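# Find the mislabeled box and put it in the tote

## Task

Every closed box on the office desks carries a FULL or EMPTY label, and the label on exactly one of them is incorrect. Find that box and set it inside the tote near the door, resting entirely within the tote with nothing overhanging its rim. Every other box must end up back on the desk it came from. The robot must not tip over or finish leaning. Anything that stays in place only because the robot is holding it does not count.

## Robot and tools

Robot: TidyBot++, a wheeled base 0.54 m long, 0.50 m wide and 0.38 m tall on four driven casters. It carries one seven-joint arm with a two-finger gripper. The shoulder sits 0.12 m ahead of the base centre and 0.68 m off the floor. Two cameras: base_camera (644x364, pinhole, about 0.23 m forward and 0.34 m up, tilted down toward the front) and wrist_camera (644x476, fisheye, on the hand, facing where the hand points). Loose objects may occasionally get nudged by something other than the robot.

Frames: the base frame has its origin on the floor beneath the base centre, with x ahead, y to the left and z up. hand_pose is reported in this frame and refers to the point halfway between the finger pads. The hand's own z axis runs out along the fingers, and the fingers open and close along its y axis. The odometry frame is wherever the base frame was when the scene began. base_odometry comes from wheel rotation only, so slipping shows up as travel, and it drifts by a few cm and several degrees over roughly thirty moves. Heading is positive to the left, from -3.142 to 3.142. base_tilt is in degrees, positive when leaning forward or right, and has a fixed bias of about 1 degree.

execute_actions: arguments are actions (a list holding one action, or empty just to read state and images) and cameras (a list of base_camera, wrist_camera or all; omitted or null means all, [] means none). An action may contain:
- base: exactly one key, and it is an offset from where the base currently is. translate_m moves straight in metres (forward +, -2 to 2). strafe_m moves sideways in metres (left +, -2 to 2). rotate_rad turns in place in radians (counter-clockwise from above +, -6.3 to 6.3).
- joints: absolute targets by name, in radians. joint_1_rad has no limit and swings the whole arm about vertical; positive is clockwise from above, opposite to rotate_rad. joint_2_rad (shoulder) ranges -2.249 to 2.249. joint_3_rad has no limit and rolls the upper arm. joint_4_rad (elbow) ranges -2.579 to 2.579. joint_5_rad has no limit and rolls the forearm. joint_6_rad (wrist) ranges -2.099 to 2.099. joint_7_rad has no limit and rolls the hand; with the hand pointing down, positive is counter-clockwise from above, and at 1.57 the fingers open toward the robot's left and right. gripper_pos goes from 0 (open, gap about 85 mm) to 1 (closed); gap is about 85 x (1 - gripper_pos) mm. Tolerances: 0.039 for joints 1 to 4, 0.056 for joints 5 to 7, 0.03 for the gripper. Unlimited joints take the shorter direction, so send steps of less than half a turn.
- speeds: optional caps for this action: translate_m and strafe_m 0.05 to 0.5 m/s, rotate_rad 0.1 to 1.57 rad/s (defaults are the maximums).
A base move needing over 8.667 s at its cap is refused; no action runs past 15 s. Unknown keys or out-of-range values cause refusal and no motion. Base and joint motions start together. A joint or the base left out of an action may keep pushing toward an earlier target.

wait: seconds from 0 to 10; commands nothing and returns state and images. zoom_image: camera plus region [x0, y0, x1, y1] in pixels of that camera's most recent full image, at most 504 by 504. finished_scene: scene, the current scene's integer number; ends it permanently after the last command has been held, and reports success.

Arm geometry: upper arm 0.42 m, forearm 0.31 m, hand 0.31 m to the hand point. With joint_1_rad = 0, joint_3_rad = 3.14 and joint_5_rad = 0 (near the start pose) the arm moves in the base's x-z plane. Angles from vertical (forward positive): upper arm = joint_2_rad, forearm = joint_2_rad - joint_4_rad, hand = joint_2_rad - joint_4_rad - joint_6_rad. Forward reach from the shoulder is the sum of length x sin(angle); height above it is the sum of length x cos(angle). The arm starts folded, hand down, poking up to 0.08 m ahead of the base, elbow up to 1.15 m high. A downward hand reaches at most about 0.94 m high, and only near the base. Closed fingertips extend about 20 mm beyond the hand point. Joints move up to 1.39 rad/s (1.22 for joints 5 to 7).

Result lines: base_status and joint_status tell how each motion ended. done (base: wheels turned the full amount, even if slipping), off_target (stopped short, may still push), contact_stop or time_out (target dropped, holding there). For the gripper at 1, done means empty and off_target means something is held. joint command not followed with cause: a self-collision check blocked all arm targets (the gripper still moves); not_followed targets may be retried later. No check prevents hitting the base. A blocked base can report done while stopped short. on_its_own lists uncommanded motion. motor_effort gives percent of maximum, peak in brackets, noisy. Motor temperatures: one per arm joint. MOTOR HOT appears from 60 °C; at 75 °C an OVER-TEMPERATURE FAULT lets the arm sink and joints show limit_stop_at_motor_heat (resend targets). ARM HIT means a hard hit on the base or the arm itself. pictures names the returned images in order.

Accuracy: friction leaves joints slightly off; correct by sending last command + (wanted - read). Do not resend the read angle while holding a load, as the arm sags further. hand_pose may be 1 to 2 cm wrong; trust images.

Avoid: driving while the arm is snagged on something about 0.8 m or higher (tipping); horizontal shoves on a raised hand; driving the arm into things (torque fault above 104.5 N m for joints 1 to 4 or 51.3 for 5 to 7 freezes the arm 10 s, the base keeps going); dropping, slamming or hard pushing objects; long holds of heavy loads. Back away or retract the arm to undo a lean. The robot holds its last command while you think, so keep replies short.

Each tool is called after "Call:" by a JSON object that holds its "fn" and its "kwargs", one argument or row to a line.

## Session

Call:
{"fn": "execute_actions", "kwargs": {
  "actions": []
}}

Scene clock: 0.00 s.
Motor temperatures (°C, as the motors report them): [35 31 29 34 38 45 46]
base_odometry: x=+0.000 y=+0.000 heading=+0.000 (m, m, rad; odometry frame)
base_tilt: forward=+0.2 right=-0.2 (deg)
base_status: not commanded
joint_positions: joint_1_rad=-0.045 joint_2_rad=-0.360 joint_3_rad=+3.082 joint_4_rad=-2.530 joint_5_rad=+0.044 joint_6_rad=-0.929 joint_7_rad=+1.595 gripper_pos=+0.000
joint_status: not commanded
motor_effort: joint_1_rad=+0 joint_2_rad=-1 joint_3_rad=+0 joint_4_rad=+11 joint_5_rad=+1 joint_6_rad=-1 joint_7_rad=+0 (%)
hand_pose: x=+0.2435 y=+0.0009 z=+0.5873 quat_wxyz=(+0.028, +0.997, +0.076, +0.022) (m; base frame)
pictures: base_camera, wrist_camera
Images, in order (width x height): base_camera 644x364, wrist_camera 644x476.

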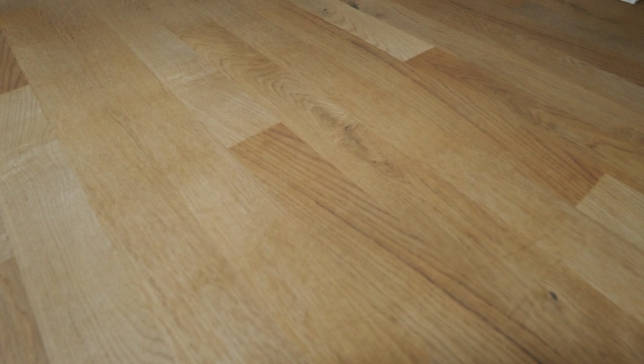

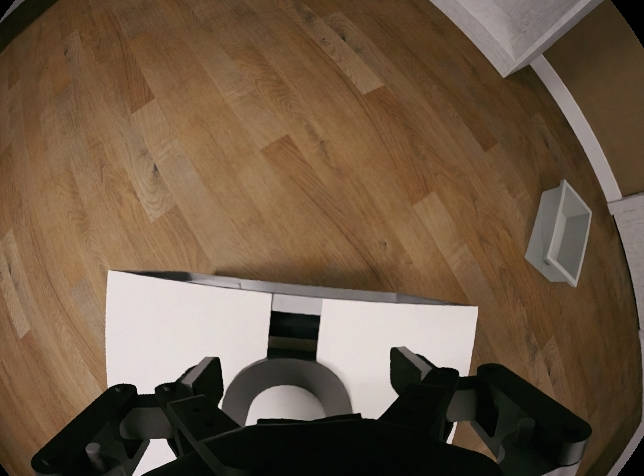

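Call:
{"fn": "execute_actions", "kwargs": {
  "actions": [
    {"joints":{"joint_1_rad":0,"joint_2_rad":-0.5,"joint_3_rad":3.14,"joint_4_rad":-1.4,"joint_5_rad":0,"joint_6_rad":-1.0,"joint_7_rad":1.57}}
  ],
  "cameras": ["wrist_camera"]
}}

Call:
{"fn": "execute_actions", "kwargs": {
  "actions": [
    {"base":{"rotate_rad":1.57}}
  ],
  "cameras": ["wrist_camera"]
}}

Call:
{"fn": "execute_actions", "kwargs": {
  "actions": [
    {"base":{"rotate_rad":1.57}}
  ],
  "cameras": ["wrist_camera"]
}}

Call:
{"fn": "execute_actions", "kwargs": {
  "actions": [
    {"base":{"rotate_rad":1.57}}
  ],
  "cameras": ["wrist_camera"]
}}

Scene clock: 8.53 s.
Motor temperatures (°C, as the motors report them): [35 31 29 34 38 45 46]
base_odometry: x=+0.000 y=+0.000 heading=+0.000 (m, m, rad; odometry frame)
base_tilt: forward=+0.2 right=-0.2 (deg)
base_status: not commanded
joint_positions: joint_1_rad=-0.018 joint_2_rad=-0.488 joint_3_rad=+3.127 joint_4_rad=-1.408 joint_5_rad=+0.024 joint_6_rad=-0.979 joint_7_rad=+1.593 gripper_pos=+0.000
joint_status: all done
motor_effort: joint_1_rad=+1(1) joint_2_rad=-3(8) joint_3_rad=+0(0) joint_4_rad=+18(20) joint_5_rad=+1(1) joint_6_rad=+8(8) joint_7_rad=+0(1) (%)
hand_pose: x=+0.4662 y=+0.0091 z=+1.1437 quat_wxyz=(+0.012, +0.813, +0.023, +0.582) (m; base frame)
pictures: wrist_camera
camera_calibration (this result's frames):
wrist_camera: T_world_to_cam=[[-0.0426163, -0.998899, 0.0196307, 0.00137022], [-0.275284, -0.00714797, -0.961336, 1.29644], [0.960418, -0.0463726, -0.274676, -0.0034836], [0, 0, 0, 1]] pos_world=[0.360294, 0.0104741, 1.24533]
Images, in order (width x height): wrist_camera 644x476.

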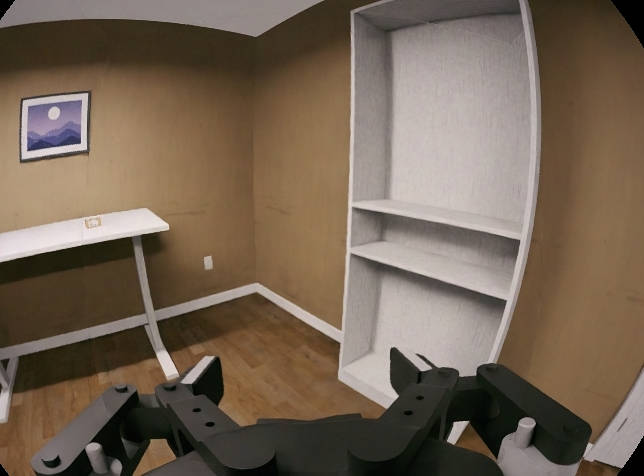

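Scene clock: 11.03 s.
Motor temperatures (°C, as the motors report them): [35 31 29 34 38 45 46]
base_odometry: x=+0.000 y=+0.000 heading=+1.569 (m, m, rad; odometry frame)
base_tilt: forward=+0.2 right=-0.2 (deg)
base_status: done
joint_positions: joint_1_rad=-0.012 joint_2_rad=-0.488 joint_3_rad=+3.138 joint_4_rad=-1.408 joint_5_rad=+0.020 joint_6_rad=-0.981 joint_7_rad=+1.593 gripper_pos=+0.000
joint_status: not commanded
motor_effort: joint_1_rad=+0(0) joint_2_rad=-2(4) joint_3_rad=-1(2) joint_4_rad=+18(19) joint_5_rad=+1(2) joint_6_rad=+8(8) joint_7_rad=+0(0) (%)
hand_pose: x=+0.4660 y=+0.0024 z=+1.1431 quat_wxyz=(+0.012, +0.813, +0.015, +0.581) (m; base frame)
pictures: wrist_camera
camera_calibration (this result's frames):
wrist_camera: T_world_to_cam=[[-0.0557223, -0.998381, 0.0114361, 0.0100902], [-0.277613, 0.00449006, -0.960683, 1.29612], [0.959076, -0.0567062, -0.277414, 0.0000179899], [0, 0, 0, 1]] pos_world=[0.360365, 0.00425526, 1.24505]
Images, in order (width x height): wrist_camera 644x476.

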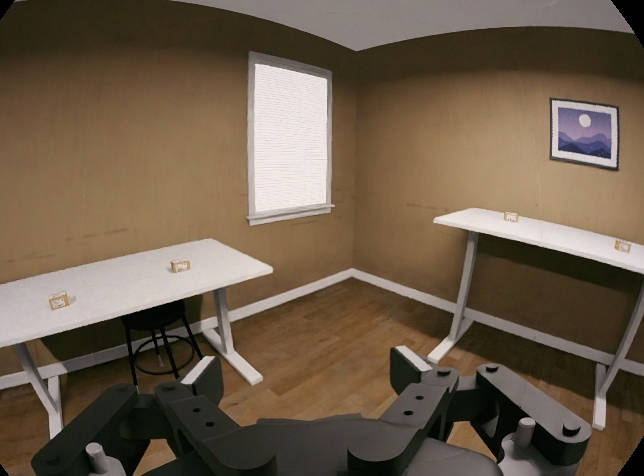

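Scene clock: 13.33 s.
Motor temperatures (°C, as the motors report them): [35 31 29 34 38 45 46]
base_odometry: x=+0.000 y=+0.000 heading=+3.139 (m, m, rad; odometry frame)
base_tilt: forward=+0.2 right=-0.2 (deg)
base_status: done
joint_positions: joint_1_rad=-0.012 joint_2_rad=-0.488 joint_3_rad=+3.138 joint_4_rad=-1.408 joint_5_rad=+0.019 joint_6_rad=-0.981 joint_7_rad=+1.593 gripper_pos=+0.000
joint_status: not commanded
motor_effort: joint_1_rad=+0(1) joint_2_rad=-2(4) joint_3_rad=+0(1) joint_4_rad=+18(19) joint_5_rad=+0(2) joint_6_rad=+7(7) joint_7_rad=+0(0) (%)
hand_pose: x=+0.4660 y=+0.0025 z=+1.1431 quat_wxyz=(+0.012, +0.813, +0.015, +0.581) (m; base frame)
pictures: wrist_camera
camera_calibration (this result's frames):
wrist_camera: T_world_to_cam=[[-0.0555615, -0.998391, 0.0113581, 0.0102294], [-0.277615, 0.00452045, -0.960682, 1.29612], [0.959084, -0.0565301, -0.277419, 0.0000302881], [0, 0, 0, 1]] pos_world=[0.360362, 0.0043556, 1.24505]
Images, in order (width x height): wrist_camera 644x476.

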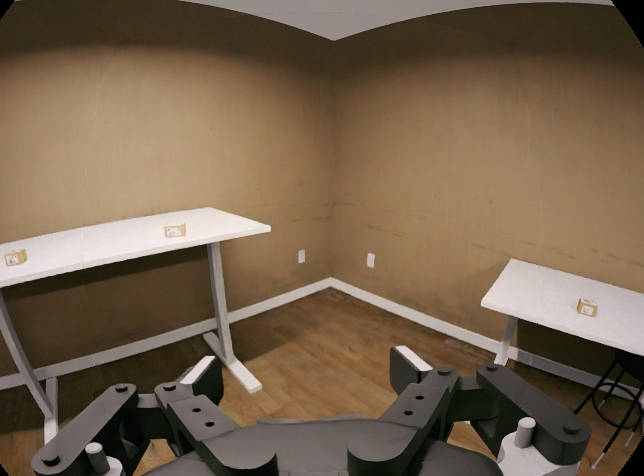

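Scene clock: 15.63 s.
Motor temperatures (°C, as the motors report them): [35 31 29 34 38 45 46]
base_odometry: x=+0.000 y=+0.000 heading=-1.575 (m, m, rad; odometry frame)
base_tilt: forward=+0.1 right=-0.2 (deg)
base_status: done
joint_positions: joint_1_rad=-0.011 joint_2_rad=-0.488 joint_3_rad=+3.137 joint_4_rad=-1.408 joint_5_rad=+0.019 joint_6_rad=-0.981 joint_7_rad=+1.592 gripper_pos=+0.000
joint_status: not commanded
motor_effort: joint_1_rad=+0(1) joint_2_rad=-2(5) joint_3_rad=+0(2) joint_4_rad=+18(18) joint_5_rad=+1(1) joint_6_rad=+8(8) joint_7_rad=+0(0) (%)
hand_pose: x=+0.4660 y=+0.0025 z=+1.1431 quat_wxyz=(+0.012, +0.813, +0.015, +0.581) (m; base frame)
pictures: wrist_camera
camera_calibration (this result's frames):
wrist_camera: T_world_to_cam=[[-0.0555452, -0.998393, 0.0112594, 0.0103684], [-0.277617, 0.00461106, -0.960681, 1.29612], [0.959085, -0.056487, -0.277427, 0.0000411378], [0, 0, 0, 1]] pos_world=[0.360361, 0.00437757, 1.24505]
Images, in order (width x height): wrist_camera 644x476.

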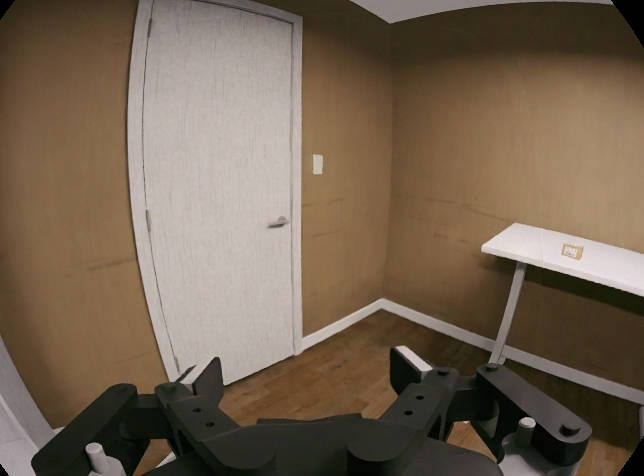

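Call:
{"fn": "execute_actions", "kwargs": {
  "actions": [
    {"base":{"rotate_rad":-0.885}}
  ],
  "cameras": ["wrist_camera"]
}}

Call:
{"fn": "execute_actions", "kwargs": {
  "actions": [
    {"base":{"translate_m":0.6}}
  ],
  "cameras": ["wrist_camera"]
}}

Scene clock: 26.20 s.
Motor temperatures (°C, as the motors report them): [35 31 29 35 38 45 46]
base_odometry: x=+0.000 y=+0.000 heading=-2.459 (m, m, rad; odometry frame)
base_tilt: forward=+0.2 right=-0.2 (deg)
base_status: done
joint_positions: joint_1_rad=-0.011 joint_2_rad=-0.489 joint_3_rad=+3.139 joint_4_rad=-1.408 joint_5_rad=+0.019 joint_6_rad=-0.982 joint_7_rad=+1.592 gripper_pos=+0.000
joint_status: not commanded
motor_effort: joint_1_rad=+0(0) joint_2_rad=-2(4) joint_3_rad=+0(2) joint_4_rad=+18(19) joint_5_rad=+1(1) joint_6_rad=+8(8) joint_7_rad=+0(0) (%)
hand_pose: x=+0.4660 y=+0.0014 z=+1.1431 quat_wxyz=(+0.012, +0.814, +0.014, +0.581) (m; base frame)
pictures: wrist_camera
camera_calibration (this result's frames):
wrist_camera: T_world_to_cam=[[-0.0575039, -0.998293, 0.0102564, 0.0113554], [-0.277734, 0.00612862, -0.960638, 1.2961], [0.958935, -0.058089, -0.277613, 0.000252899], [0, 0, 0, 1]] pos_world=[0.360382, 0.00340744, 1.24504]
Images, in order (width x height): wrist_camera 644x476.

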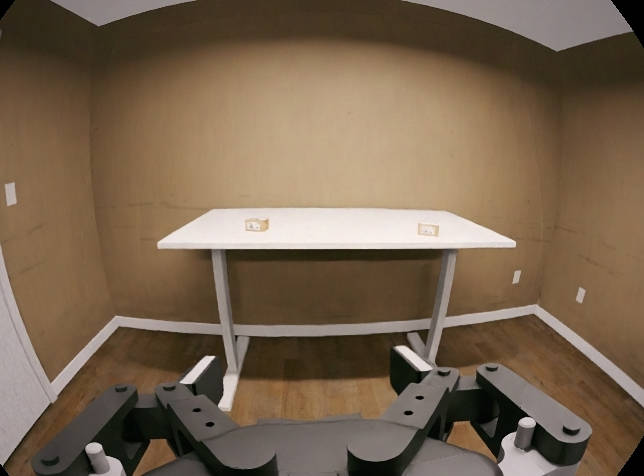

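Scene clock: 28.77 s.
Motor temperatures (°C, as the motors report them): [35 31 29 35 38 45 46]
base_odometry: x=-0.466 y=-0.378 heading=-2.460 (m, m, rad; odometry frame)
base_tilt: forward=+0.2 right=-0.2 (deg)
base_status: done
joint_positions: joint_1_rad=-0.011 joint_2_rad=-0.498 joint_3_rad=+3.139 joint_4_rad=-1.407 joint_5_rad=+0.019 joint_6_rad=-0.984 joint_7_rad=+1.592 gripper_pos=+0.000
joint_status: not commanded
motor_effort: joint_1_rad=+1(0) joint_2_rad=-2(6) joint_3_rad=+0(1) joint_4_rad=+19(20) joint_5_rad=+1(1) joint_6_rad=+8(8) joint_7_rad=+0(0) (%)
hand_pose: x=+0.4615 y=+0.0014 z=+1.1460 quat_wxyz=(+0.013, +0.811, +0.014, +0.584) (m; base frame)
pictures: wrist_camera
camera_calibration (this result's frames):
wrist_camera: T_world_to_cam=[[-0.057613, -0.998292, 0.00971084, 0.0116879], [-0.270389, 0.00623963, -0.962731, 1.29662], [0.961026, -0.0580915, -0.270286, -0.00403447], [0, 0, 0, 1]] pos_world=[0.355142, 0.00334309, 1.24709]
Images, in order (width x height): wrist_camera 644x476.

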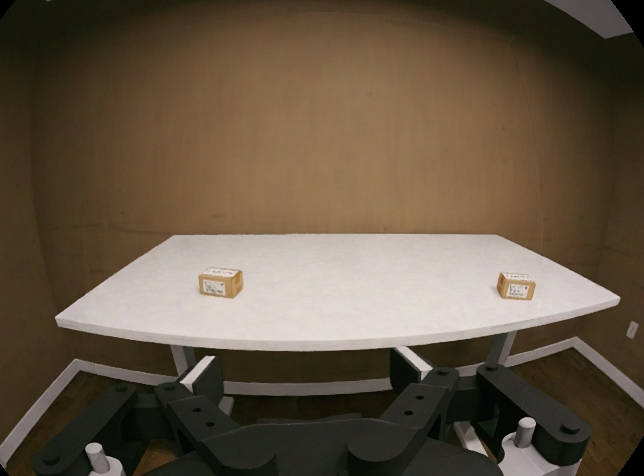

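Call:
{"fn": "zoom_image", "kwargs": {
  "camera": "wrist_camera",
  "region": [170, 230, 570, 350]
}}

Region (170, 230, 570, 350) of wrist_camera's 644x476 image, scaled by 1.260; it fills the top 151 rows of this view, and the rest is white.

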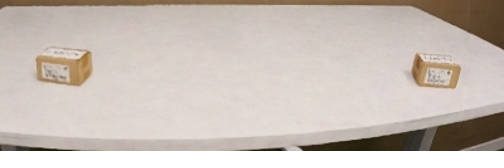

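Call:
{"fn": "execute_actions", "kwargs": {
  "actions": [
    {"base":{"strafe_m":0.19},"joints":{"joint_2_rad":-0.1,"joint_4_rad":-1.0,"joint_6_rad":-1.6}}
  ],
  "cameras": []
}}

Call:
{"fn": "execute_actions", "kwargs": {
  "actions": [
    {"base":{"translate_m":0.3}}
  ],
  "cameras": ["wrist_camera"]
}}

Scene clock: 46.77 s.
Motor temperatures (°C, as the motors report them): [35 31 29 35 38 45 46]
base_odometry: x=-0.347 y=-0.526 heading=-2.460 (m, m, rad; odometry frame)
base_tilt: forward=+0.2 right=-0.2 (deg)
base_status: done
joint_positions: joint_1_rad=-0.011 joint_2_rad=-0.098 joint_3_rad=+3.137 joint_4_rad=-1.014 joint_5_rad=+0.018 joint_6_rad=-1.581 joint_7_rad=+1.592 gripper_pos=+0.000
joint_status: all done
motor_effort: joint_1_rad=+1(0) joint_2_rad=-15(18) joint_3_rad=+0(2) joint_4_rad=+16(19) joint_5_rad=+2(0) joint_6_rad=+5(9) joint_7_rad=+0(1) (%)
hand_pose: x=+0.5141 y=+0.0020 z=+1.0431 quat_wxyz=(+0.010, +0.948, +0.015, +0.317) (m; base frame)
pictures: none
No camera images: the call's "cameras" was empty. Leave "cameras" out to get every camera's image.

Scene clock: 48.67 s.
Motor temperatures (°C, as the motors report them): [35 31 29 35 38 45 46]
base_odometry: x=-0.580 y=-0.715 heading=-2.460 (m, m, rad; odometry frame)
base_tilt: forward=+0.2 right=-0.2 (deg)
base_status: done
joint_positions: joint_1_rad=-0.011 joint_2_rad=-0.093 joint_3_rad=+3.137 joint_4_rad=-1.011 joint_5_rad=+0.017 joint_6_rad=-1.582 joint_7_rad=+1.592 gripper_pos=+0.000
joint_status: not commanded
motor_effort: joint_1_rad=+0(0) joint_2_rad=-15(20) joint_3_rad=+0(1) joint_4_rad=+17(17) joint_5_rad=+1(1) joint_6_rad=+5(5) joint_7_rad=+0(0) (%)
hand_pose: x=+0.5160 y=+0.0021 z=+1.0422 quat_wxyz=(+0.009, +0.949, +0.015, +0.315) (m; base frame)
pictures: wrist_camera
camera_calibration (this result's frames):
wrist_camera: T_world_to_cam=[[-0.0474792, -0.997965, 0.0425661, -0.0229071], [-0.771275, 0.00954862, -0.636431, 1.12983], [0.634729, -0.0630474, -0.770159, 0.6049], [0, 0, 0, 1]] pos_world=[0.486373, 0.00448859, 1.1859]
Images, in order (width x height): wrist_camera 644x476.

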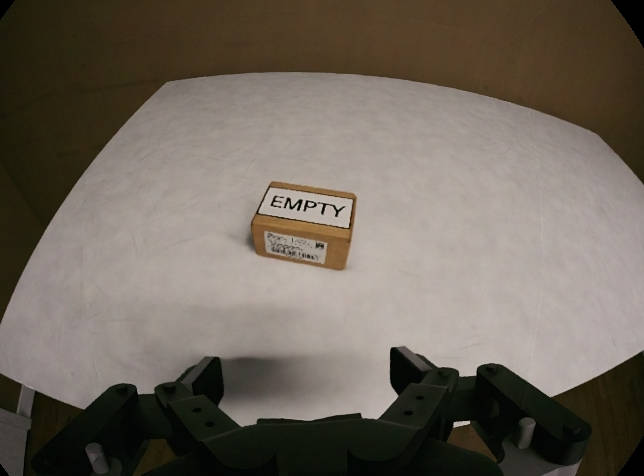

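Call:
{"fn": "execute_actions", "kwargs": {
  "actions": [
    {"base":{"rotate_rad":-0.23},"joints":{"joint_5_rad":-1.4,"joint_6_rad":-1.57,"joint_7_rad":3.14}}
  ],
  "cameras": []
}}

Call:
{"fn": "execute_actions", "kwargs": {
  "actions": [
    {"base":{"strafe_m":-0.25},"joints":{"joint_2_rad":0.3,"joint_4_rad":-1.27}}
  ],
  "cameras": []
}}

Call:
{"fn": "execute_actions", "kwargs": {
  "actions": [
    {"base":{"translate_m":0.115},"joints":{"joint_5_rad":-1.27}}
  ],
  "cameras": ["wrist_camera"]
}}

Scene clock: 74.77 s.
Motor temperatures (°C, as the motors report them): [35 32 29 35 38 45 46]
base_odometry: x=-0.580 y=-0.715 heading=-2.690 (m, m, rad; odometry frame)
base_tilt: forward=+0.2 right=-0.2 (deg)
base_status: done
joint_positions: joint_1_rad=-0.006 joint_2_rad=-0.095 joint_3_rad=+3.141 joint_4_rad=-1.008 joint_5_rad=-1.401 joint_6_rad=-1.582 joint_7_rad=+3.137 gripper_pos=+0.000
joint_status: all done
motor_effort: joint_1_rad=+1(1) joint_2_rad=-12(16) joint_3_rad=+0(2) joint_4_rad=+14(17) joint_5_rad=-6(5) joint_6_rad=+5(5) joint_7_rad=+0(0) (%)
hand_pose: x=+0.3548 y=+0.3095 z=+1.2494 quat_wxyz=(-0.262, +0.362, +0.663, +0.601) (m; base frame)
pictures: none
No camera images: the call's "cameras" was empty. Leave "cameras" out to get every camera's image.

Scene clock: 76.57 s.
Motor temperatures (°C, as the motors report them): [35 32 29 35 38 45 46]
base_odometry: x=-0.689 y=-0.490 heading=-2.690 (m, m, rad; odometry frame)
base_tilt: forward=+0.2 right=-0.2 (deg)
base_status: done
joint_positions: joint_1_rad=+0.001 joint_2_rad=+0.307 joint_3_rad=+3.144 joint_4_rad=-1.268 joint_5_rad=-1.401 joint_6_rad=-1.582 joint_7_rad=+3.137 gripper_pos=+0.000
joint_status: all done
motor_effort: joint_1_rad=+0(2) joint_2_rad=-31(37) joint_3_rad=-2(4) joint_4_rad=+17(18) joint_5_rad=-8(9) joint_6_rad=+0(6) joint_7_rad=+0(1) (%)
hand_pose: x=+0.5576 y=+0.3068 z=+1.0293 quat_wxyz=(-0.460, +0.541, +0.540, +0.451) (m; base frame)
pictures: none
No camera images: the call's "cameras" was empty. Leave "cameras" out to get every camera's image.

Scene clock: 77.90 s.
Motor temperatures (°C, as the motors report them): [35 32 29 35 38 45 46]
base_odometry: x=-0.793 y=-0.540 heading=-2.691 (m, m, rad; odometry frame)
base_tilt: forward=+0.2 right=-0.2 (deg)
base_status: done
joint_positions: joint_1_rad=+0.001 joint_2_rad=+0.304 joint_3_rad=+3.144 joint_4_rad=-1.268 joint_5_rad=-1.275 joint_6_rad=-1.582 joint_7_rad=+3.137 gripper_pos=+0.000
joint_status: all done
motor_effort: joint_1_rad=+0(1) joint_2_rad=-31(35) joint_3_rad=-2(3) joint_4_rad=+17(17) joint_5_rad=-8(8) joint_6_rad=+0(0) joint_7_rad=+0(1) (%)
hand_pose: x=+0.5567 y=+0.2978 z=+0.9922 quat_wxyz=(-0.425, +0.568, +0.568, +0.417) (m; base frame)
pictures: wrist_camera
camera_calibration (this result's frames):
wrist_camera: T_world_to_cam=[[0.997557, -0.0586878, -0.0378872, -0.505397], [-0.0512069, -0.24545, -0.968056, 1.1307], [0.0475136, 0.967631, -0.247856, 0.0609682], [0, 0, 0, 1]] pos_world=[0.559165, 0.188875, 1.09054]
Images, in order (width x height): wrist_camera 644x476.

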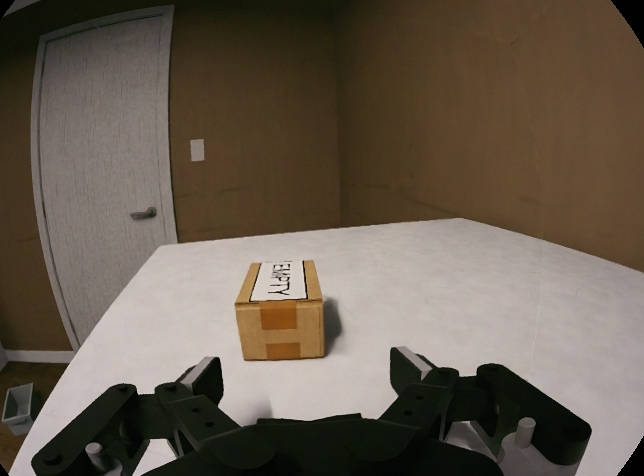

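Call:
{"fn": "execute_actions", "kwargs": {
  "actions": [
    {"base":{"translate_m":-0.014},"joints":{"joint_5_rad":-1.21}}
  ],
  "cameras": []
}}

Call:
{"fn": "execute_actions", "kwargs": {
  "actions": [
    {"base":{"strafe_m":0.12},"speeds":{"strafe_m":0.15}}
  ],
  "cameras": ["wrist_camera"]
}}

Scene clock: 83.83 s.
Motor temperatures (°C, as the motors report them): [35 32 29 35 38 45 46]
base_odometry: x=-0.780 y=-0.534 heading=-2.691 (m, m, rad; odometry frame)
base_tilt: forward=+0.2 right=-0.2 (deg)
base_status: done
joint_positions: joint_1_rad=+0.001 joint_2_rad=+0.300 joint_3_rad=+3.144 joint_4_rad=-1.268 joint_5_rad=-1.225 joint_6_rad=-1.582 joint_7_rad=+3.137 gripper_pos=+0.000
joint_status: all done
motor_effort: joint_1_rad=+0(1) joint_2_rad=-30(35) joint_3_rad=-2(3) joint_4_rad=+16(18) joint_5_rad=-7(8) joint_6_rad=+1(1) joint_7_rad=+0(1) (%)
hand_pose: x=+0.5555 y=+0.2929 z=+0.9790 quat_wxyz=(-0.409, +0.578, +0.579, +0.403) (m; base frame)
pictures: none
No camera images: the call's "cameras" was empty. Leave "cameras" out to get every camera's image.

Scene clock: 85.30 s.
Motor temperatures (°C, as the motors report them): [35 32 29 35 38 45 46]
base_odometry: x=-0.728 y=-0.642 heading=-2.691 (m, m, rad; odometry frame)
base_tilt: forward=+0.2 right=-0.2 (deg)
base_status: done
joint_positions: joint_1_rad=+0.000 joint_2_rad=+0.300 joint_3_rad=+3.143 joint_4_rad=-1.268 joint_5_rad=-1.225 joint_6_rad=-1.582 joint_7_rad=+3.137 gripper_pos=+0.000
joint_status: not commanded
motor_effort: joint_1_rad=+1(3) joint_2_rad=-31(32) joint_3_rad=-2(4) joint_4_rad=+16(16) joint_5_rad=-7(7) joint_6_rad=+1(1) joint_7_rad=+0(0) (%)
hand_pose: x=+0.5551 y=+0.2933 z=+0.9791 quat_wxyz=(-0.409, +0.578, +0.580, +0.403) (m; base frame)
pictures: wrist_camera
camera_calibration (this result's frames):
wrist_camera: T_world_to_cam=[[0.997752, -0.0593382, -0.0311412, -0.51113], [-0.0472667, -0.293728, -0.95472, 1.11575], [0.0475044, 0.954046, -0.295872, 0.113169], [0, 0, 0, 1]] pos_world=[0.557343, 0.189428, 1.0828]
Images, in order (width x height): wrist_camera 644x476.

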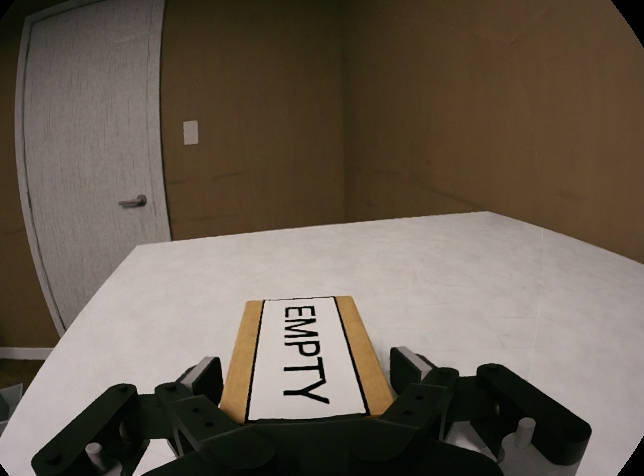

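Call:
{"fn": "execute_actions", "kwargs": {
  "actions": [
    {"joints":{"gripper_pos":1}}
  ],
  "cameras": []
}}

Call:
{"fn": "execute_actions", "kwargs": {
  "actions": [
    {"joints":{"joint_4_rad":-1.15}}
  ],
  "cameras": ["wrist_camera"]
}}

Scene clock: 92.87 s.
Motor temperatures (°C, as the motors report them): [35 32 29 35 38 45 46]
base_odometry: x=-0.728 y=-0.642 heading=-2.691 (m, m, rad; odometry frame)
base_tilt: forward=+0.2 right=-0.2 (deg)
base_status: not commanded
joint_positions: joint_1_rad=+0.000 joint_2_rad=+0.298 joint_3_rad=+3.143 joint_4_rad=-1.267 joint_5_rad=-1.225 joint_6_rad=-1.582 joint_7_rad=+3.137 gripper_pos=+0.319
joint_status: gripper_pos off_target (ended at +0.319, target +1.000)
motor_effort: joint_1_rad=+0(1) joint_2_rad=-30(31) joint_3_rad=-2(3) joint_4_rad=+16(17) joint_5_rad=-7(8) joint_6_rad=+0(1) joint_7_rad=+0(0) (%)
hand_pose: x=+0.5547 y=+0.2933 z=+0.9802 quat_wxyz=(-0.409, +0.577, +0.580, +0.404) (m; base frame)
pictures: none
No camera images: the call's "cameras" was empty. Leave "cameras" out to get every camera's image.

Scene clock: 93.83 s.
Motor temperatures (°C, as the motors report them): [35 32 29 35 38 45 46]
base_odometry: x=-0.728 y=-0.642 heading=-2.691 (m, m, rad; odometry frame)
base_tilt: forward=+0.2 right=-0.2 (deg)
base_status: not commanded
joint_positions: joint_1_rad=+0.000 joint_2_rad=+0.298 joint_3_rad=+3.143 joint_4_rad=-1.159 joint_5_rad=-1.225 joint_6_rad=-1.582 joint_7_rad=+3.137 gripper_pos=+0.319
joint_status: all done
motor_effort: joint_1_rad=+0(1) joint_2_rad=-31(32) joint_3_rad=-2(3) joint_4_rad=+17(18) joint_5_rad=-7(7) joint_6_rad=+1(1) joint_7_rad=+0(0) (%)
hand_pose: x=+0.5642 y=+0.2933 z=+1.0146 quat_wxyz=(-0.376, +0.555, +0.601, +0.435) (m; base frame)
pictures: wrist_camera
camera_calibration (this result's frames):
wrist_camera: T_world_to_cam=[[0.994997, -0.0596298, 0.0801553, -0.630344], [0.0592415, -0.293873, -0.954007, 1.08931], [0.0804427, 0.953983, -0.28887, 0.0975714], [0, 0, 0, 1]] pos_world=[0.554809, 0.189449, 1.11792]
Images, in order (width x height): wrist_camera 644x476.

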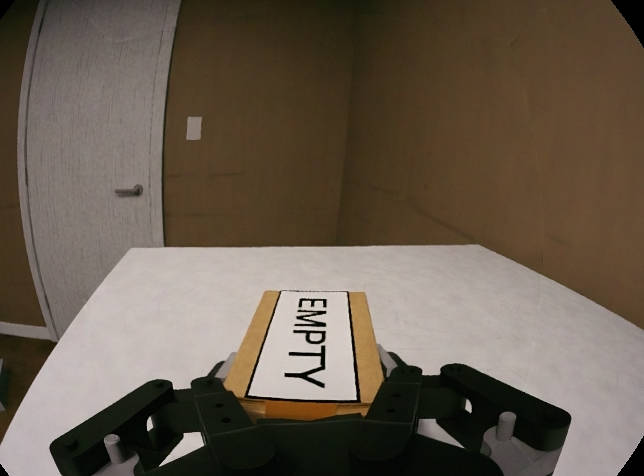

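Call:
{"fn": "execute_actions", "kwargs": {
  "actions": [
    {"joints":{"joint_4_rad":-1.265}}
  ],
  "cameras": []
}}

Call:
{"fn": "execute_actions", "kwargs": {
  "actions": [
    {"joints":{"gripper_pos":0}}
  ],
  "cameras": []
}}

Call:
{"fn": "execute_actions", "kwargs": {
  "actions": [
    {"joints":{"joint_5_rad":-1.55}}
  ],
  "cameras": []
}}

Call:
{"fn": "execute_actions", "kwargs": {
  "actions": [
    {"base":{"rotate_rad":0.23}}
  ],
  "cameras": []
}}

Call:
{"fn": "execute_actions", "kwargs": {
  "actions": [
    {"base":{"strafe_m":-1.03}}
  ],
  "cameras": []
}}

Call:
{"fn": "execute_actions", "kwargs": {
  "actions": [
    {"base":{"translate_m":-0.03},"joints":{"joint_5_rad":-1.27}}
  ]
}}

Scene clock: 106.50 s.
Motor temperatures (°C, as the motors report them): [35 32 29 35 38 45 46]
base_odometry: x=-0.728 y=-0.642 heading=-2.691 (m, m, rad; odometry frame)
base_tilt: forward=+0.2 right=-0.2 (deg)
base_status: not commanded
joint_positions: joint_1_rad=+0.000 joint_2_rad=+0.298 joint_3_rad=+3.143 joint_4_rad=-1.258 joint_5_rad=-1.225 joint_6_rad=-1.582 joint_7_rad=+3.137 gripper_pos=+0.319
joint_status: all done
motor_effort: joint_1_rad=+0(1) joint_2_rad=-31(32) joint_3_rad=-2(2) joint_4_rad=+17(17) joint_5_rad=-7(7) joint_6_rad=+0(2) joint_7_rad=+0(0) (%)
hand_pose: x=+0.5557 y=+0.2933 z=+0.9829 quat_wxyz=(-0.406, +0.576, +0.582, +0.407) (m; base frame)
pictures: none
No camera images: the call's "cameras" was empty. Leave "cameras" out to get every camera's image.

Scene clock: 107.60 s.
Motor temperatures (°C, as the motors report them): [35 32 29 35 38 45 46]
base_odometry: x=-0.728 y=-0.642 heading=-2.691 (m, m, rad; odometry frame)
base_tilt: forward=+0.2 right=-0.2 (deg)
base_status: not commanded
joint_positions: joint_1_rad=+0.000 joint_2_rad=+0.298 joint_3_rad=+3.143 joint_4_rad=-1.258 joint_5_rad=-1.225 joint_6_rad=-1.582 joint_7_rad=+3.137 gripper_pos=+0.000
joint_status: all done
motor_effort: joint_1_rad=+0(0) joint_2_rad=-31(31) joint_3_rad=-2(2) joint_4_rad=+17(17) joint_5_rad=-7(7) joint_6_rad=+1(0) joint_7_rad=+0(0) (%)
hand_pose: x=+0.5557 y=+0.2933 z=+0.9829 quat_wxyz=(-0.406, +0.576, +0.582, +0.407) (m; base frame)
pictures: none
No camera images: the call's "cameras" was empty. Leave "cameras" out to get every camera's image.

Scene clock: 108.40 s.
Motor temperatures (°C, as the motors report them): [35 32 29 35 38 45 46]
base_odometry: x=-0.728 y=-0.642 heading=-2.691 (m, m, rad; odometry frame)
base_tilt: forward=+0.2 right=-0.2 (deg)
base_status: not commanded
joint_positions: joint_1_rad=+0.000 joint_2_rad=+0.297 joint_3_rad=+3.143 joint_4_rad=-1.260 joint_5_rad=-1.557 joint_6_rad=-1.582 joint_7_rad=+3.137 gripper_pos=+0.000
joint_status: all done
motor_effort: joint_1_rad=+1(0) joint_2_rad=-31(33) joint_3_rad=-2(3) joint_4_rad=+17(18) joint_5_rad=-7(9) joint_6_rad=+1(1) joint_7_rad=+0(0) (%)
hand_pose: x=+0.5536 y=+0.3117 z=+1.0843 quat_wxyz=(-0.496, +0.499, +0.508, +0.496) (m; base frame)
pictures: none
No camera images: the call's "cameras" was empty. Leave "cameras" out to get every camera's image.

Scene clock: 109.63 s.
Motor temperatures (°C, as the motors report them): [35 32 29 35 38 45 46]
base_odometry: x=-0.728 y=-0.642 heading=-2.460 (m, m, rad; odometry frame)
base_tilt: forward=+0.2 right=-0.2 (deg)
base_status: done
joint_positions: joint_1_rad=-0.006 joint_2_rad=+0.297 joint_3_rad=+3.136 joint_4_rad=-1.260 joint_5_rad=-1.557 joint_6_rad=-1.582 joint_7_rad=+3.137 gripper_pos=+0.000
joint_status: not commanded
motor_effort: joint_1_rad=+0(4) joint_2_rad=-31(35) joint_3_rad=-2(4) joint_4_rad=+16(17) joint_5_rad=-8(8) joint_6_rad=+0(0) joint_7_rad=+0(1) (%)
hand_pose: x=+0.5495 y=+0.3164 z=+1.0850 quat_wxyz=(-0.500, +0.495, +0.511, +0.494) (m; base frame)
pictures: none
No camera images: the call's "cameras" was empty. Leave "cameras" out to get every camera's image.

Scene clock: 113.07 s.
Motor temperatures (°C, as the motors report them): [35 32 29 35 38 45 46]
base_odometry: x=-1.378 y=+0.157 heading=-2.460 (m, m, rad; odometry frame)
base_tilt: forward=+0.2 right=-0.2 (deg)
base_status: done
joint_positions: joint_1_rad=-0.003 joint_2_rad=+0.297 joint_3_rad=+3.136 joint_4_rad=-1.260 joint_5_rad=-1.557 joint_6_rad=-1.582 joint_7_rad=+3.137 gripper_pos=+0.000
joint_status: not commanded
motor_effort: joint_1_rad=+0(4) joint_2_rad=-31(33) joint_3_rad=-3(4) joint_4_rad=+17(17) joint_5_rad=-8(8) joint_6_rad=+0(0) joint_7_rad=+0(0) (%)
hand_pose: x=+0.5504 y=+0.3153 z=+1.0849 quat_wxyz=(-0.499, +0.496, +0.510, +0.494) (m; base frame)
pictures: none
No camera images: the call's "cameras" was empty. Leave "cameras" out to get every camera's image.

Scene clock: 113.90 s.
Motor temperatures (°C, as the motors report them): [35 32 29 35 38 45 46]
base_odometry: x=-1.355 y=+0.176 heading=-2.460 (m, m, rad; odometry frame)
base_tilt: forward=+0.2 right=-0.2 (deg)
base_status: done
joint_positions: joint_1_rad=-0.003 joint_2_rad=+0.297 joint_3_rad=+3.136 joint_4_rad=-1.265 joint_5_rad=-1.264 joint_6_rad=-1.582 joint_7_rad=+3.137 gripper_pos=+0.000
joint_status: all done
motor_effort: joint_1_rad=+1(1) joint_2_rad=-30(34) joint_3_rad=-2(3) joint_4_rad=+16(18) joint_5_rad=-7(8) joint_6_rad=+0(1) joint_7_rad=+1(0) (%)
hand_pose: x=+0.5515 y=+0.3010 z=+0.9936 quat_wxyz=(-0.422, +0.565, +0.575, +0.415) (m; base frame)
pictures: base_camera, wrist_camera
camera_calibration (this result's frames):
wrist_camera: T_world_to_cam=[[0.998471, -0.0480427, -0.0273417, -0.514145], [-0.0386984, -0.254308, -0.966349, 1.12666], [0.0394728, 0.965929, -0.255779, 0.0712694], [0, 0, 0, 1]] pos_world=[0.554146, 0.192976, 1.09292]
Images, in order (width x height): base_camera 644x364, wrist_camera 644x476.

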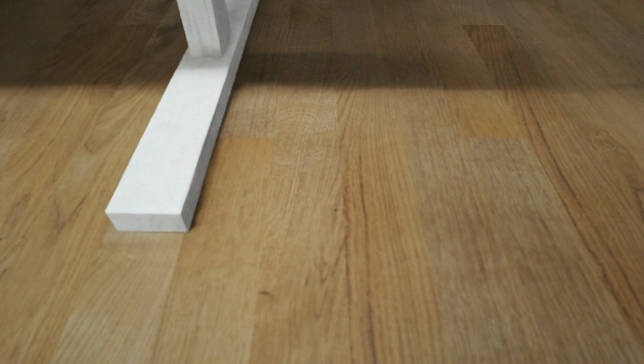

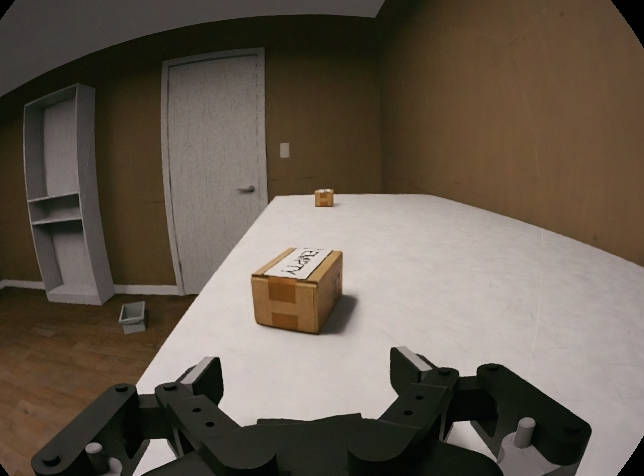

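Call:
{"fn": "execute_actions", "kwargs": {
  "actions": [
    {"base":{"rotate_rad":-0.38},"joints":{"joint_5_rad":-1.21}}
  ],
  "cameras": []
}}

Call:
{"fn": "execute_actions", "kwargs": {
  "actions": [
    {"base":{"translate_m":-0.215}}
  ],
  "cameras": []
}}

Call:
{"fn": "execute_actions", "kwargs": {
  "actions": [
    {"base":{"strafe_m":0.23}}
  ],
  "cameras": ["wrist_camera"]
}}

Scene clock: 126.43 s.
Motor temperatures (°C, as the motors report them): [35 33 29 35 38 45 46]
base_odometry: x=-1.355 y=+0.176 heading=-2.839 (m, m, rad; odometry frame)
base_tilt: forward=+0.2 right=-0.2 (deg)
base_status: done
joint_positions: joint_1_rad=+0.008 joint_2_rad=+0.297 joint_3_rad=+3.146 joint_4_rad=-1.265 joint_5_rad=-1.229 joint_6_rad=-1.582 joint_7_rad=+3.137 gripper_pos=+0.000
joint_status: all done
motor_effort: joint_1_rad=+0(4) joint_2_rad=-31(33) joint_3_rad=-2(5) joint_4_rad=+17(17) joint_5_rad=-7(8) joint_6_rad=+1(0) joint_7_rad=+0(0) (%)
hand_pose: x=+0.5575 y=+0.2897 z=+0.9823 quat_wxyz=(-0.407, +0.579, +0.577, +0.408) (m; base frame)
pictures: none
No camera images: the call's "cameras" was empty. Leave "cameras" out to get every camera's image.

Scene clock: 128.10 s.
Motor temperatures (°C, as the motors report them): [35 33 29 35 38 45 46]
base_odometry: x=-1.149 y=+0.240 heading=-2.840 (m, m, rad; odometry frame)
base_tilt: forward=+0.2 right=-0.2 (deg)
base_status: done
joint_positions: joint_1_rad=+0.008 joint_2_rad=+0.294 joint_3_rad=+3.146 joint_4_rad=-1.265 joint_5_rad=-1.228 joint_6_rad=-1.582 joint_7_rad=+3.137 gripper_pos=+0.000
joint_status: not commanded
motor_effort: joint_1_rad=+1(1) joint_2_rad=-31(35) joint_3_rad=-2(3) joint_4_rad=+17(17) joint_5_rad=-7(8) joint_6_rad=+0(1) joint_7_rad=+0(1) (%)
hand_pose: x=+0.5566 y=+0.2897 z=+0.9836 quat_wxyz=(-0.405, +0.578, +0.578, +0.409) (m; base frame)
pictures: none
No camera images: the call's "cameras" was empty. Leave "cameras" out to get every camera's image.

Scene clock: 129.83 s.
Motor temperatures (°C, as the motors report them): [35 33 29 35 38 45 46]
base_odometry: x=-1.081 y=+0.020 heading=-2.839 (m, m, rad; odometry frame)
base_tilt: forward=+0.2 right=-0.2 (deg)
base_status: done
joint_positions: joint_1_rad=+0.000 joint_2_rad=+0.294 joint_3_rad=+3.142 joint_4_rad=-1.265 joint_5_rad=-1.228 joint_6_rad=-1.582 joint_7_rad=+3.137 gripper_pos=+0.000
joint_status: not commanded
motor_effort: joint_1_rad=+0(4) joint_2_rad=-31(32) joint_3_rad=-2(5) joint_4_rad=+17(17) joint_5_rad=-8(8) joint_6_rad=+1(1) joint_7_rad=+0(0) (%)
hand_pose: x=+0.5533 y=+0.2941 z=+0.9838 quat_wxyz=(-0.408, +0.575, +0.581, +0.407) (m; base frame)
pictures: wrist_camera
camera_calibration (this result's frames):
wrist_camera: T_world_to_cam=[[0.998063, -0.05822, -0.0219377, -0.518673], [-0.0379496, -0.290268, -0.956193, 1.11571], [0.0493018, 0.955173, -0.291915, 0.108646], [0, 0, 0, 1]] pos_world=[0.554652, 0.189882, 1.08717]
Images, in order (width x height): wrist_camera 644x476.

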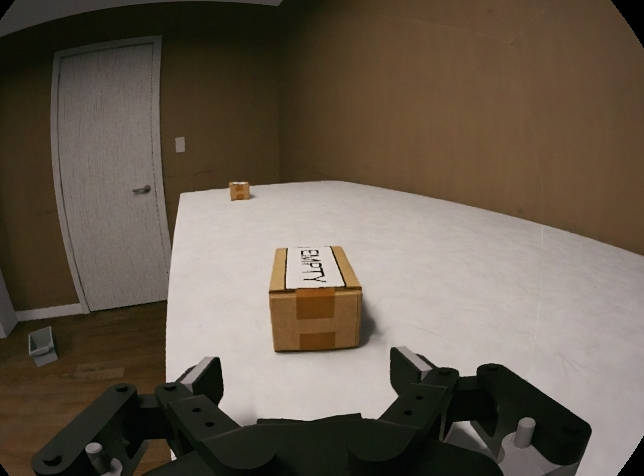

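Call:
{"fn": "execute_actions", "kwargs": {
  "actions": [
    {"base":{"translate_m":0.01},"joints":{"joint_4_rad":-1.285}}
  ],
  "cameras": []
}}

Call:
{"fn": "execute_actions", "kwargs": {
  "actions": [
    {"base":{"strafe_m":0.11},"speeds":{"strafe_m":0.15}}
  ],
  "cameras": ["wrist_camera"]
}}

Call:
{"fn": "execute_actions", "kwargs": {
  "actions": [
    {"joints":{"gripper_pos":1}}
  ],
  "cameras": []
}}

Call:
{"fn": "execute_actions", "kwargs": {
  "actions": [
    {"joints":{"joint_4_rad":-1.17}}
  ],
  "cameras": []
}}

Scene clock: 136.60 s.
Motor temperatures (°C, as the motors report them): [35 33 29 35 38 45 46]
base_odometry: x=-1.090 y=+0.017 heading=-2.839 (m, m, rad; odometry frame)
base_tilt: forward=+0.2 right=-0.2 (deg)
base_status: done
joint_positions: joint_1_rad=+0.000 joint_2_rad=+0.299 joint_3_rad=+3.142 joint_4_rad=-1.277 joint_5_rad=-1.228 joint_6_rad=-1.582 joint_7_rad=+3.137 gripper_pos=+0.000
joint_status: all done
motor_effort: joint_1_rad=+1(1) joint_2_rad=-32(34) joint_3_rad=-2(3) joint_4_rad=+17(17) joint_5_rad=-7(7) joint_6_rad=+1(1) joint_7_rad=+0(0) (%)
hand_pose: x=+0.5535 y=+0.2941 z=+0.9780 quat_wxyz=(-0.413, +0.578, +0.578, +0.402) (m; base frame)
pictures: none
No camera images: the call's "cameras" was empty. Leave "cameras" out to get every camera's image.

Scene clock: 138.00 s.
Motor temperatures (°C, as the motors report them): [35 33 29 35 38 45 46]
base_odometry: x=-1.057 y=-0.088 heading=-2.839 (m, m, rad; odometry frame)
base_tilt: forward=+0.2 right=-0.2 (deg)
base_status: done
joint_positions: joint_1_rad=+0.000 joint_2_rad=+0.299 joint_3_rad=+3.142 joint_4_rad=-1.277 joint_5_rad=-1.228 joint_6_rad=-1.582 joint_7_rad=+3.137 gripper_pos=+0.000
joint_status: not commanded
motor_effort: joint_1_rad=+1(2) joint_2_rad=-31(33) joint_3_rad=-2(4) joint_4_rad=+16(17) joint_5_rad=-7(8) joint_6_rad=+0(1) joint_7_rad=+0(0) (%)
hand_pose: x=+0.5533 y=+0.2943 z=+0.9779 quat_wxyz=(-0.413, +0.578, +0.578, +0.402) (m; base frame)
pictures: wrist_camera
camera_calibration (this result's frames):
wrist_camera: T_world_to_cam=[[0.997585, -0.057609, -0.0387885, -0.502203], [-0.0539215, -0.290482, -0.95536, 1.11822], [0.04377, 0.955145, -0.292887, 0.110736], [0, 0, 0, 1]] pos_world=[0.556439, 0.190121, 1.08125]
Images, in order (width x height): wrist_camera 644x476.

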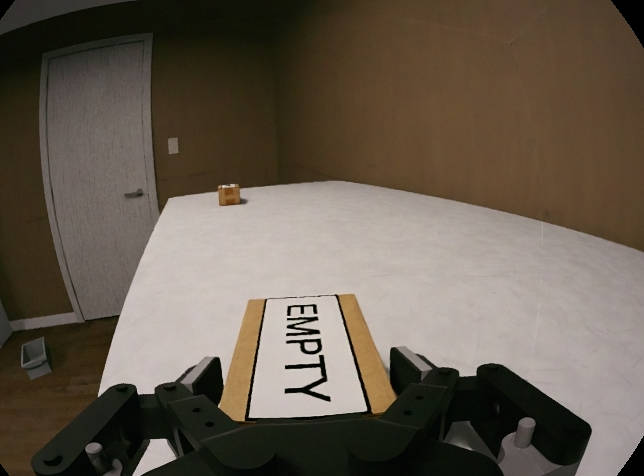

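Scene clock: 139.10 s.
Motor temperatures (°C, as the motors report them): [35 33 29 35 38 45 46]
base_odometry: x=-1.057 y=-0.088 heading=-2.839 (m, m, rad; odometry frame)
base_tilt: forward=+0.2 right=-0.2 (deg)
base_status: not commanded
joint_positions: joint_1_rad=+0.000 joint_2_rad=+0.295 joint_3_rad=+3.142 joint_4_rad=-1.279 joint_5_rad=-1.228 joint_6_rad=-1.582 joint_7_rad=+3.137 gripper_pos=+0.335
joint_status: gripper_pos off_target (ended at +0.335, target +1.000)
motor_effort: joint_1_rad=+0(2) joint_2_rad=-30(31) joint_3_rad=-2(3) joint_4_rad=+16(17) joint_5_rad=-6(7) joint_6_rad=+1(1) joint_7_rad=+0(0) (%)
hand_pose: x=+0.5519 y=+0.2944 z=+0.9792 quat_wxyz=(-0.412, +0.578, +0.578, +0.402) (m; base frame)
pictures: none
No camera images: the call's "cameras" was empty. Leave "cameras" out to get every camera's image.

Scene clock: 140.07 s.
Motor temperatures (°C, as the motors report them): [35 33 29 35 38 45 46]
base_odometry: x=-1.057 y=-0.088 heading=-2.839 (m, m, rad; odometry frame)
base_tilt: forward=+0.2 right=-0.2 (deg)
base_status: not commanded
joint_positions: joint_1_rad=+0.000 joint_2_rad=+0.295 joint_3_rad=+3.142 joint_4_rad=-1.178 joint_5_rad=-1.228 joint_6_rad=-1.582 joint_7_rad=+3.137 gripper_pos=+0.335
joint_status: all done
motor_effort: joint_1_rad=+0(1) joint_2_rad=-31(33) joint_3_rad=-2(2) joint_4_rad=+16(18) joint_5_rad=-7(8) joint_6_rad=+1(1) joint_7_rad=+0(0) (%)
hand_pose: x=+0.5610 y=+0.2944 z=+1.0108 quat_wxyz=(-0.383, +0.557, +0.598, +0.431) (m; base frame)
pictures: none
No camera images: the call's "cameras" was empty. Leave "cameras" out to get every camera's image.

Call:
{"fn": "execute_actions", "kwargs": {
  "actions": [
    {"joints":{"joint_4_rad":-1.28}}
  ],
  "cameras": []
}}

Call:
{"fn": "execute_actions", "kwargs": {
  "actions": [
    {"joints":{"gripper_pos":0}}
  ],
  "cameras": []
}}

Call:
{"fn": "execute_actions", "kwargs": {
  "actions": [
    {"joints":{"joint_5_rad":-1.55}}
  ],
  "cameras": []
}}

Call:
{"fn": "execute_actions", "kwargs": {
  "actions": [
    {"base":{"translate_m":-0.5},"joints":{"joint_2_rad":-0.3,"joint_4_rad":-1.2}}
  ],
  "cameras": []
}}

Call:
{"fn": "execute_actions", "kwargs": {
  "actions": [
    {"base":{"rotate_rad":-1.19},"joints":{"joint_5_rad":0,"joint_6_rad":-1.3,"joint_7_rad":1.57}}
  ]
}}

Scene clock: 148.50 s.
Motor temperatures (°C, as the motors report them): [35 33 29 35 38 45 46]
base_odometry: x=-1.057 y=-0.088 heading=-2.839 (m, m, rad; odometry frame)
base_tilt: forward=+0.2 right=-0.2 (deg)
base_status: not commanded
joint_positions: joint_1_rad=+0.000 joint_2_rad=+0.296 joint_3_rad=+3.142 joint_4_rad=-1.273 joint_5_rad=-1.228 joint_6_rad=-1.582 joint_7_rad=+3.137 gripper_pos=+0.335
joint_status: all done
motor_effort: joint_1_rad=+1(1) joint_2_rad=-31(33) joint_3_rad=-2(2) joint_4_rad=+16(18) joint_5_rad=-7(7) joint_6_rad=+0(1) joint_7_rad=+0(0) (%)
hand_pose: x=+0.5528 y=+0.2944 z=+0.9805 quat_wxyz=(-0.411, +0.577, +0.579, +0.404) (m; base frame)
pictures: none
No camera images: the call's "cameras" was empty. Leave "cameras" out to get every camera's image.

Scene clock: 149.60 s.
Motor temperatures (°C, as the motors report them): [35 33 29 35 38 45 46]
base_odometry: x=-1.057 y=-0.088 heading=-2.839 (m, m, rad; odometry frame)
base_tilt: forward=+0.2 right=-0.2 (deg)
base_status: not commanded
joint_positions: joint_1_rad=+0.000 joint_2_rad=+0.296 joint_3_rad=+3.142 joint_4_rad=-1.273 joint_5_rad=-1.228 joint_6_rad=-1.582 joint_7_rad=+3.137 gripper_pos=+0.000
joint_status: all done
motor_effort: joint_1_rad=+0(0) joint_2_rad=-31(31) joint_3_rad=-2(2) joint_4_rad=+17(17) joint_5_rad=-7(7) joint_6_rad=+0(1) joint_7_rad=+0(0) (%)
hand_pose: x=+0.5528 y=+0.2944 z=+0.9805 quat_wxyz=(-0.411, +0.577, +0.579, +0.404) (m; base frame)
pictures: none
No camera images: the call's "cameras" was empty. Leave "cameras" out to get every camera's image.

Scene clock: 150.37 s.
Motor temperatures (°C, as the motors report them): [35 33 29 35 38 45 46]
base_odometry: x=-1.057 y=-0.088 heading=-2.839 (m, m, rad; odometry frame)
base_tilt: forward=+0.2 right=-0.2 (deg)
base_status: not commanded
joint_positions: joint_1_rad=+0.000 joint_2_rad=+0.295 joint_3_rad=+3.142 joint_4_rad=-1.275 joint_5_rad=-1.557 joint_6_rad=-1.582 joint_7_rad=+3.137 gripper_pos=+0.000
joint_status: all done
motor_effort: joint_1_rad=+1(0) joint_2_rad=-31(33) joint_3_rad=-2(3) joint_4_rad=+17(18) joint_5_rad=-8(8) joint_6_rad=+1(1) joint_7_rad=+0(0) (%)
hand_pose: x=+0.5524 y=+0.3123 z=+1.0805 quat_wxyz=(-0.500, +0.502, +0.505, +0.493) (m; base frame)
pictures: none
No camera images: the call's "cameras" was empty. Leave "cameras" out to get every camera's image.

Scene clock: 152.93 s.
Motor temperatures (°C, as the motors report them): [35 33 29 35 38 45 46]
base_odometry: x=-0.580 y=+0.061 heading=-2.839 (m, m, rad; odometry frame)
base_tilt: forward=+0.2 right=-0.2 (deg)
base_status: done
joint_positions: joint_1_rad=+0.000 joint_2_rad=-0.313 joint_3_rad=+3.142 joint_4_rad=-1.202 joint_5_rad=-1.557 joint_6_rad=-1.582 joint_7_rad=+3.137 gripper_pos=+0.000
joint_status: all done
motor_effort: joint_1_rad=+1(1) joint_2_rad=-3(36) joint_3_rad=+1(3) joint_4_rad=+13(18) joint_5_rad=-7(8) joint_6_rad=+5(6) joint_7_rad=+0(0) (%)
hand_pose: x=+0.2336 y=+0.3122 z=+1.2749 quat_wxyz=(-0.303, +0.309, +0.643, +0.632) (m; base frame)
pictures: none
No camera images: the call's "cameras" was empty. Leave "cameras" out to get every camera's image.

Scene clock: 154.97 s.
Motor temperatures (°C, as the motors report them): [35 33 29 35 38 45 46]
base_odometry: x=-0.580 y=+0.061 heading=+2.255 (m, m, rad; odometry frame)
base_tilt: forward=+0.2 right=-0.2 (deg)
base_status: done
joint_positions: joint_1_rad=+0.000 joint_2_rad=-0.301 joint_3_rad=+3.146 joint_4_rad=-1.201 joint_5_rad=+0.009 joint_6_rad=-1.317 joint_7_rad=+1.573 gripper_pos=+0.000
joint_status: all done
motor_effort: joint_1_rad=+1(2) joint_2_rad=-8(11) joint_3_rad=+0(4) joint_4_rad=+17(18) joint_5_rad=+1(6) joint_6_rad=+6(7) joint_7_rad=+0(0) (%)
hand_pose: x=+0.4891 y=-0.0032 z=+1.0916 quat_wxyz=(+0.005, +0.895, -0.002, +0.446) (m; base frame)
pictures: base_camera, wrist_camera
camera_calibration (this result's frames):
wrist_camera: T_world_to_cam=[[-0.0788242, -0.996885, 0.00253868, 0.0274506], [-0.56199, 0.0423332, -0.82606, 1.24533], [0.823379, -0.0665402, -0.563577, 0.341967], [0, 0, 0, 1]] pos_world=[0.420459, -0.0025992, 1.22137]
Images, in order (width x height): base_camera 644x364, wrist_camera 644x476.

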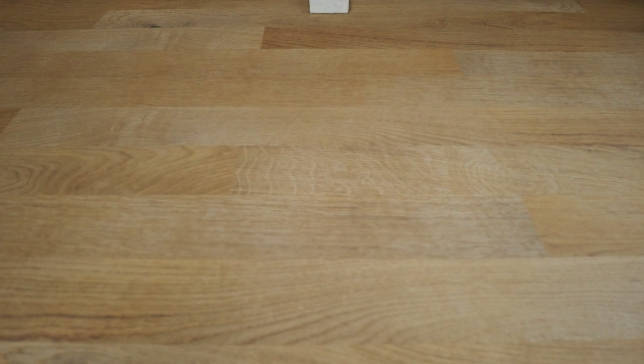

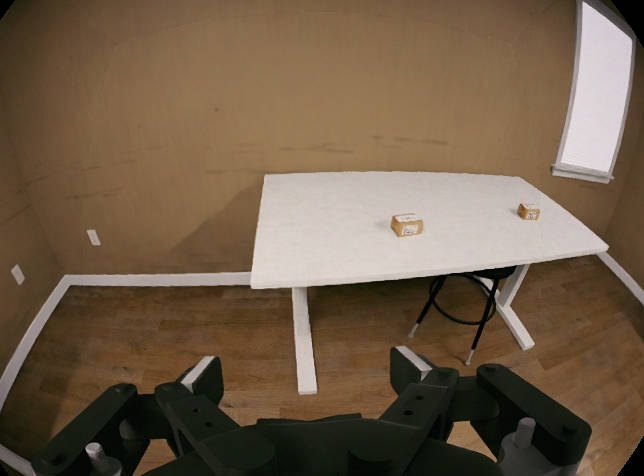

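Call:
{"fn": "execute_actions", "kwargs": {
  "actions": [
    {"base":{"strafe_m":-0.39},"joints":{"joint_2_rad":0.464,"joint_4_rad":-0.75,"joint_6_rad":-1.92}}
  ],
  "cameras": []
}}

Call:
{"fn": "execute_actions", "kwargs": {
  "actions": [
    {"base":{"translate_m":0.52}}
  ]
}}

Scene clock: 164.73 s.
Motor temperatures (°C, as the motors report them): [35 33 29 35 38 45 46]
base_odometry: x=-0.277 y=+0.307 heading=+2.254 (m, m, rad; odometry frame)
base_tilt: forward=+0.2 right=-0.1 (deg)
base_status: done
joint_positions: joint_1_rad=+0.001 joint_2_rad=+0.462 joint_3_rad=+3.144 joint_4_rad=-0.764 joint_5_rad=+0.009 joint_6_rad=-1.900 joint_7_rad=+1.573 gripper_pos=+0.000
joint_status: all done
motor_effort: joint_1_rad=-1(2) joint_2_rad=-36(39) joint_3_rad=-1(2) joint_4_rad=+16(17) joint_5_rad=+1(0) joint_6_rad=+1(7) joint_7_rad=+1(0) (%)
hand_pose: x=+0.6074 y=-0.0027 z=+0.8531 quat_wxyz=(+0.005, +1.000, -0.002, +0.008) (m; base frame)
pictures: none
No camera images: the call's "cameras" was empty. Leave "cameras" out to get every camera's image.

Scene clock: 167.13 s.
Motor temperatures (°C, as the motors report them): [35 33 29 35 38 45 46]
base_odometry: x=-0.605 y=+0.711 heading=+2.253 (m, m, rad; odometry frame)
base_tilt: forward=+0.2 right=-0.2 (deg)
base_status: done
joint_positions: joint_1_rad=+0.001 joint_2_rad=+0.468 joint_3_rad=+3.144 joint_4_rad=-0.761 joint_5_rad=+0.009 joint_6_rad=-1.903 joint_7_rad=+1.573 gripper_pos=+0.000
joint_status: not commanded
motor_effort: joint_1_rad=+0(1) joint_2_rad=-37(40) joint_3_rad=+0(1) joint_4_rad=+16(17) joint_5_rad=+1(0) joint_6_rad=+0(1) joint_7_rad=+0(0) (%)
hand_pose: x=+0.6080 y=-0.0027 z=+0.8515 quat_wxyz=(+0.005, +1.000, -0.002, +0.005) (m; base frame)
pictures: base_camera, wrist_camera
camera_calibration (this result's frames):
wrist_camera: T_world_to_cam=[[-0.05108, -0.996733, 0.0625637, -0.0300261], [-0.997145, 0.0474125, -0.0587658, 0.725015], [0.0556075, -0.0653868, -0.996309, 0.943992], [0, 0, 0, 1]] pos_world=[0.668918, -0.00257812, 0.984992]
Images, in order (width x height): base_camera 644x364, wrist_camera 644x476.

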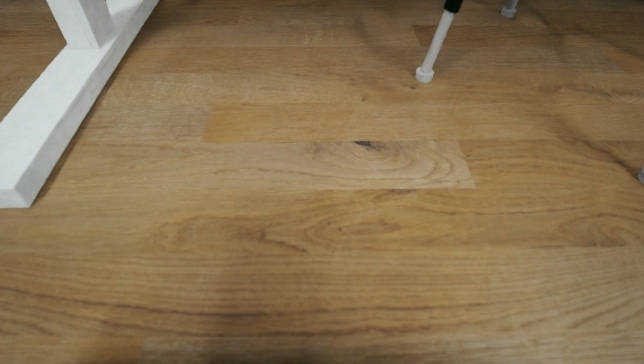

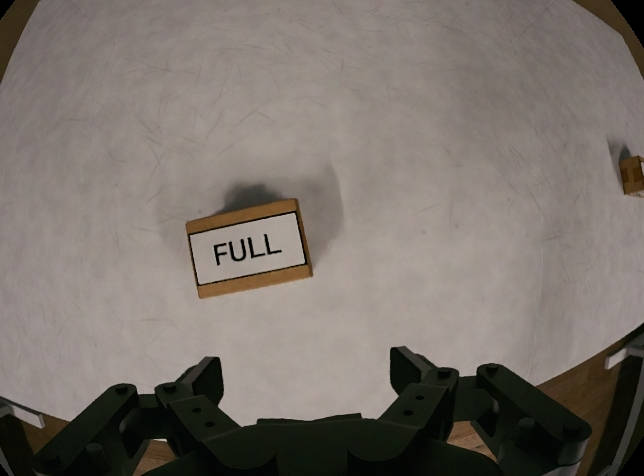

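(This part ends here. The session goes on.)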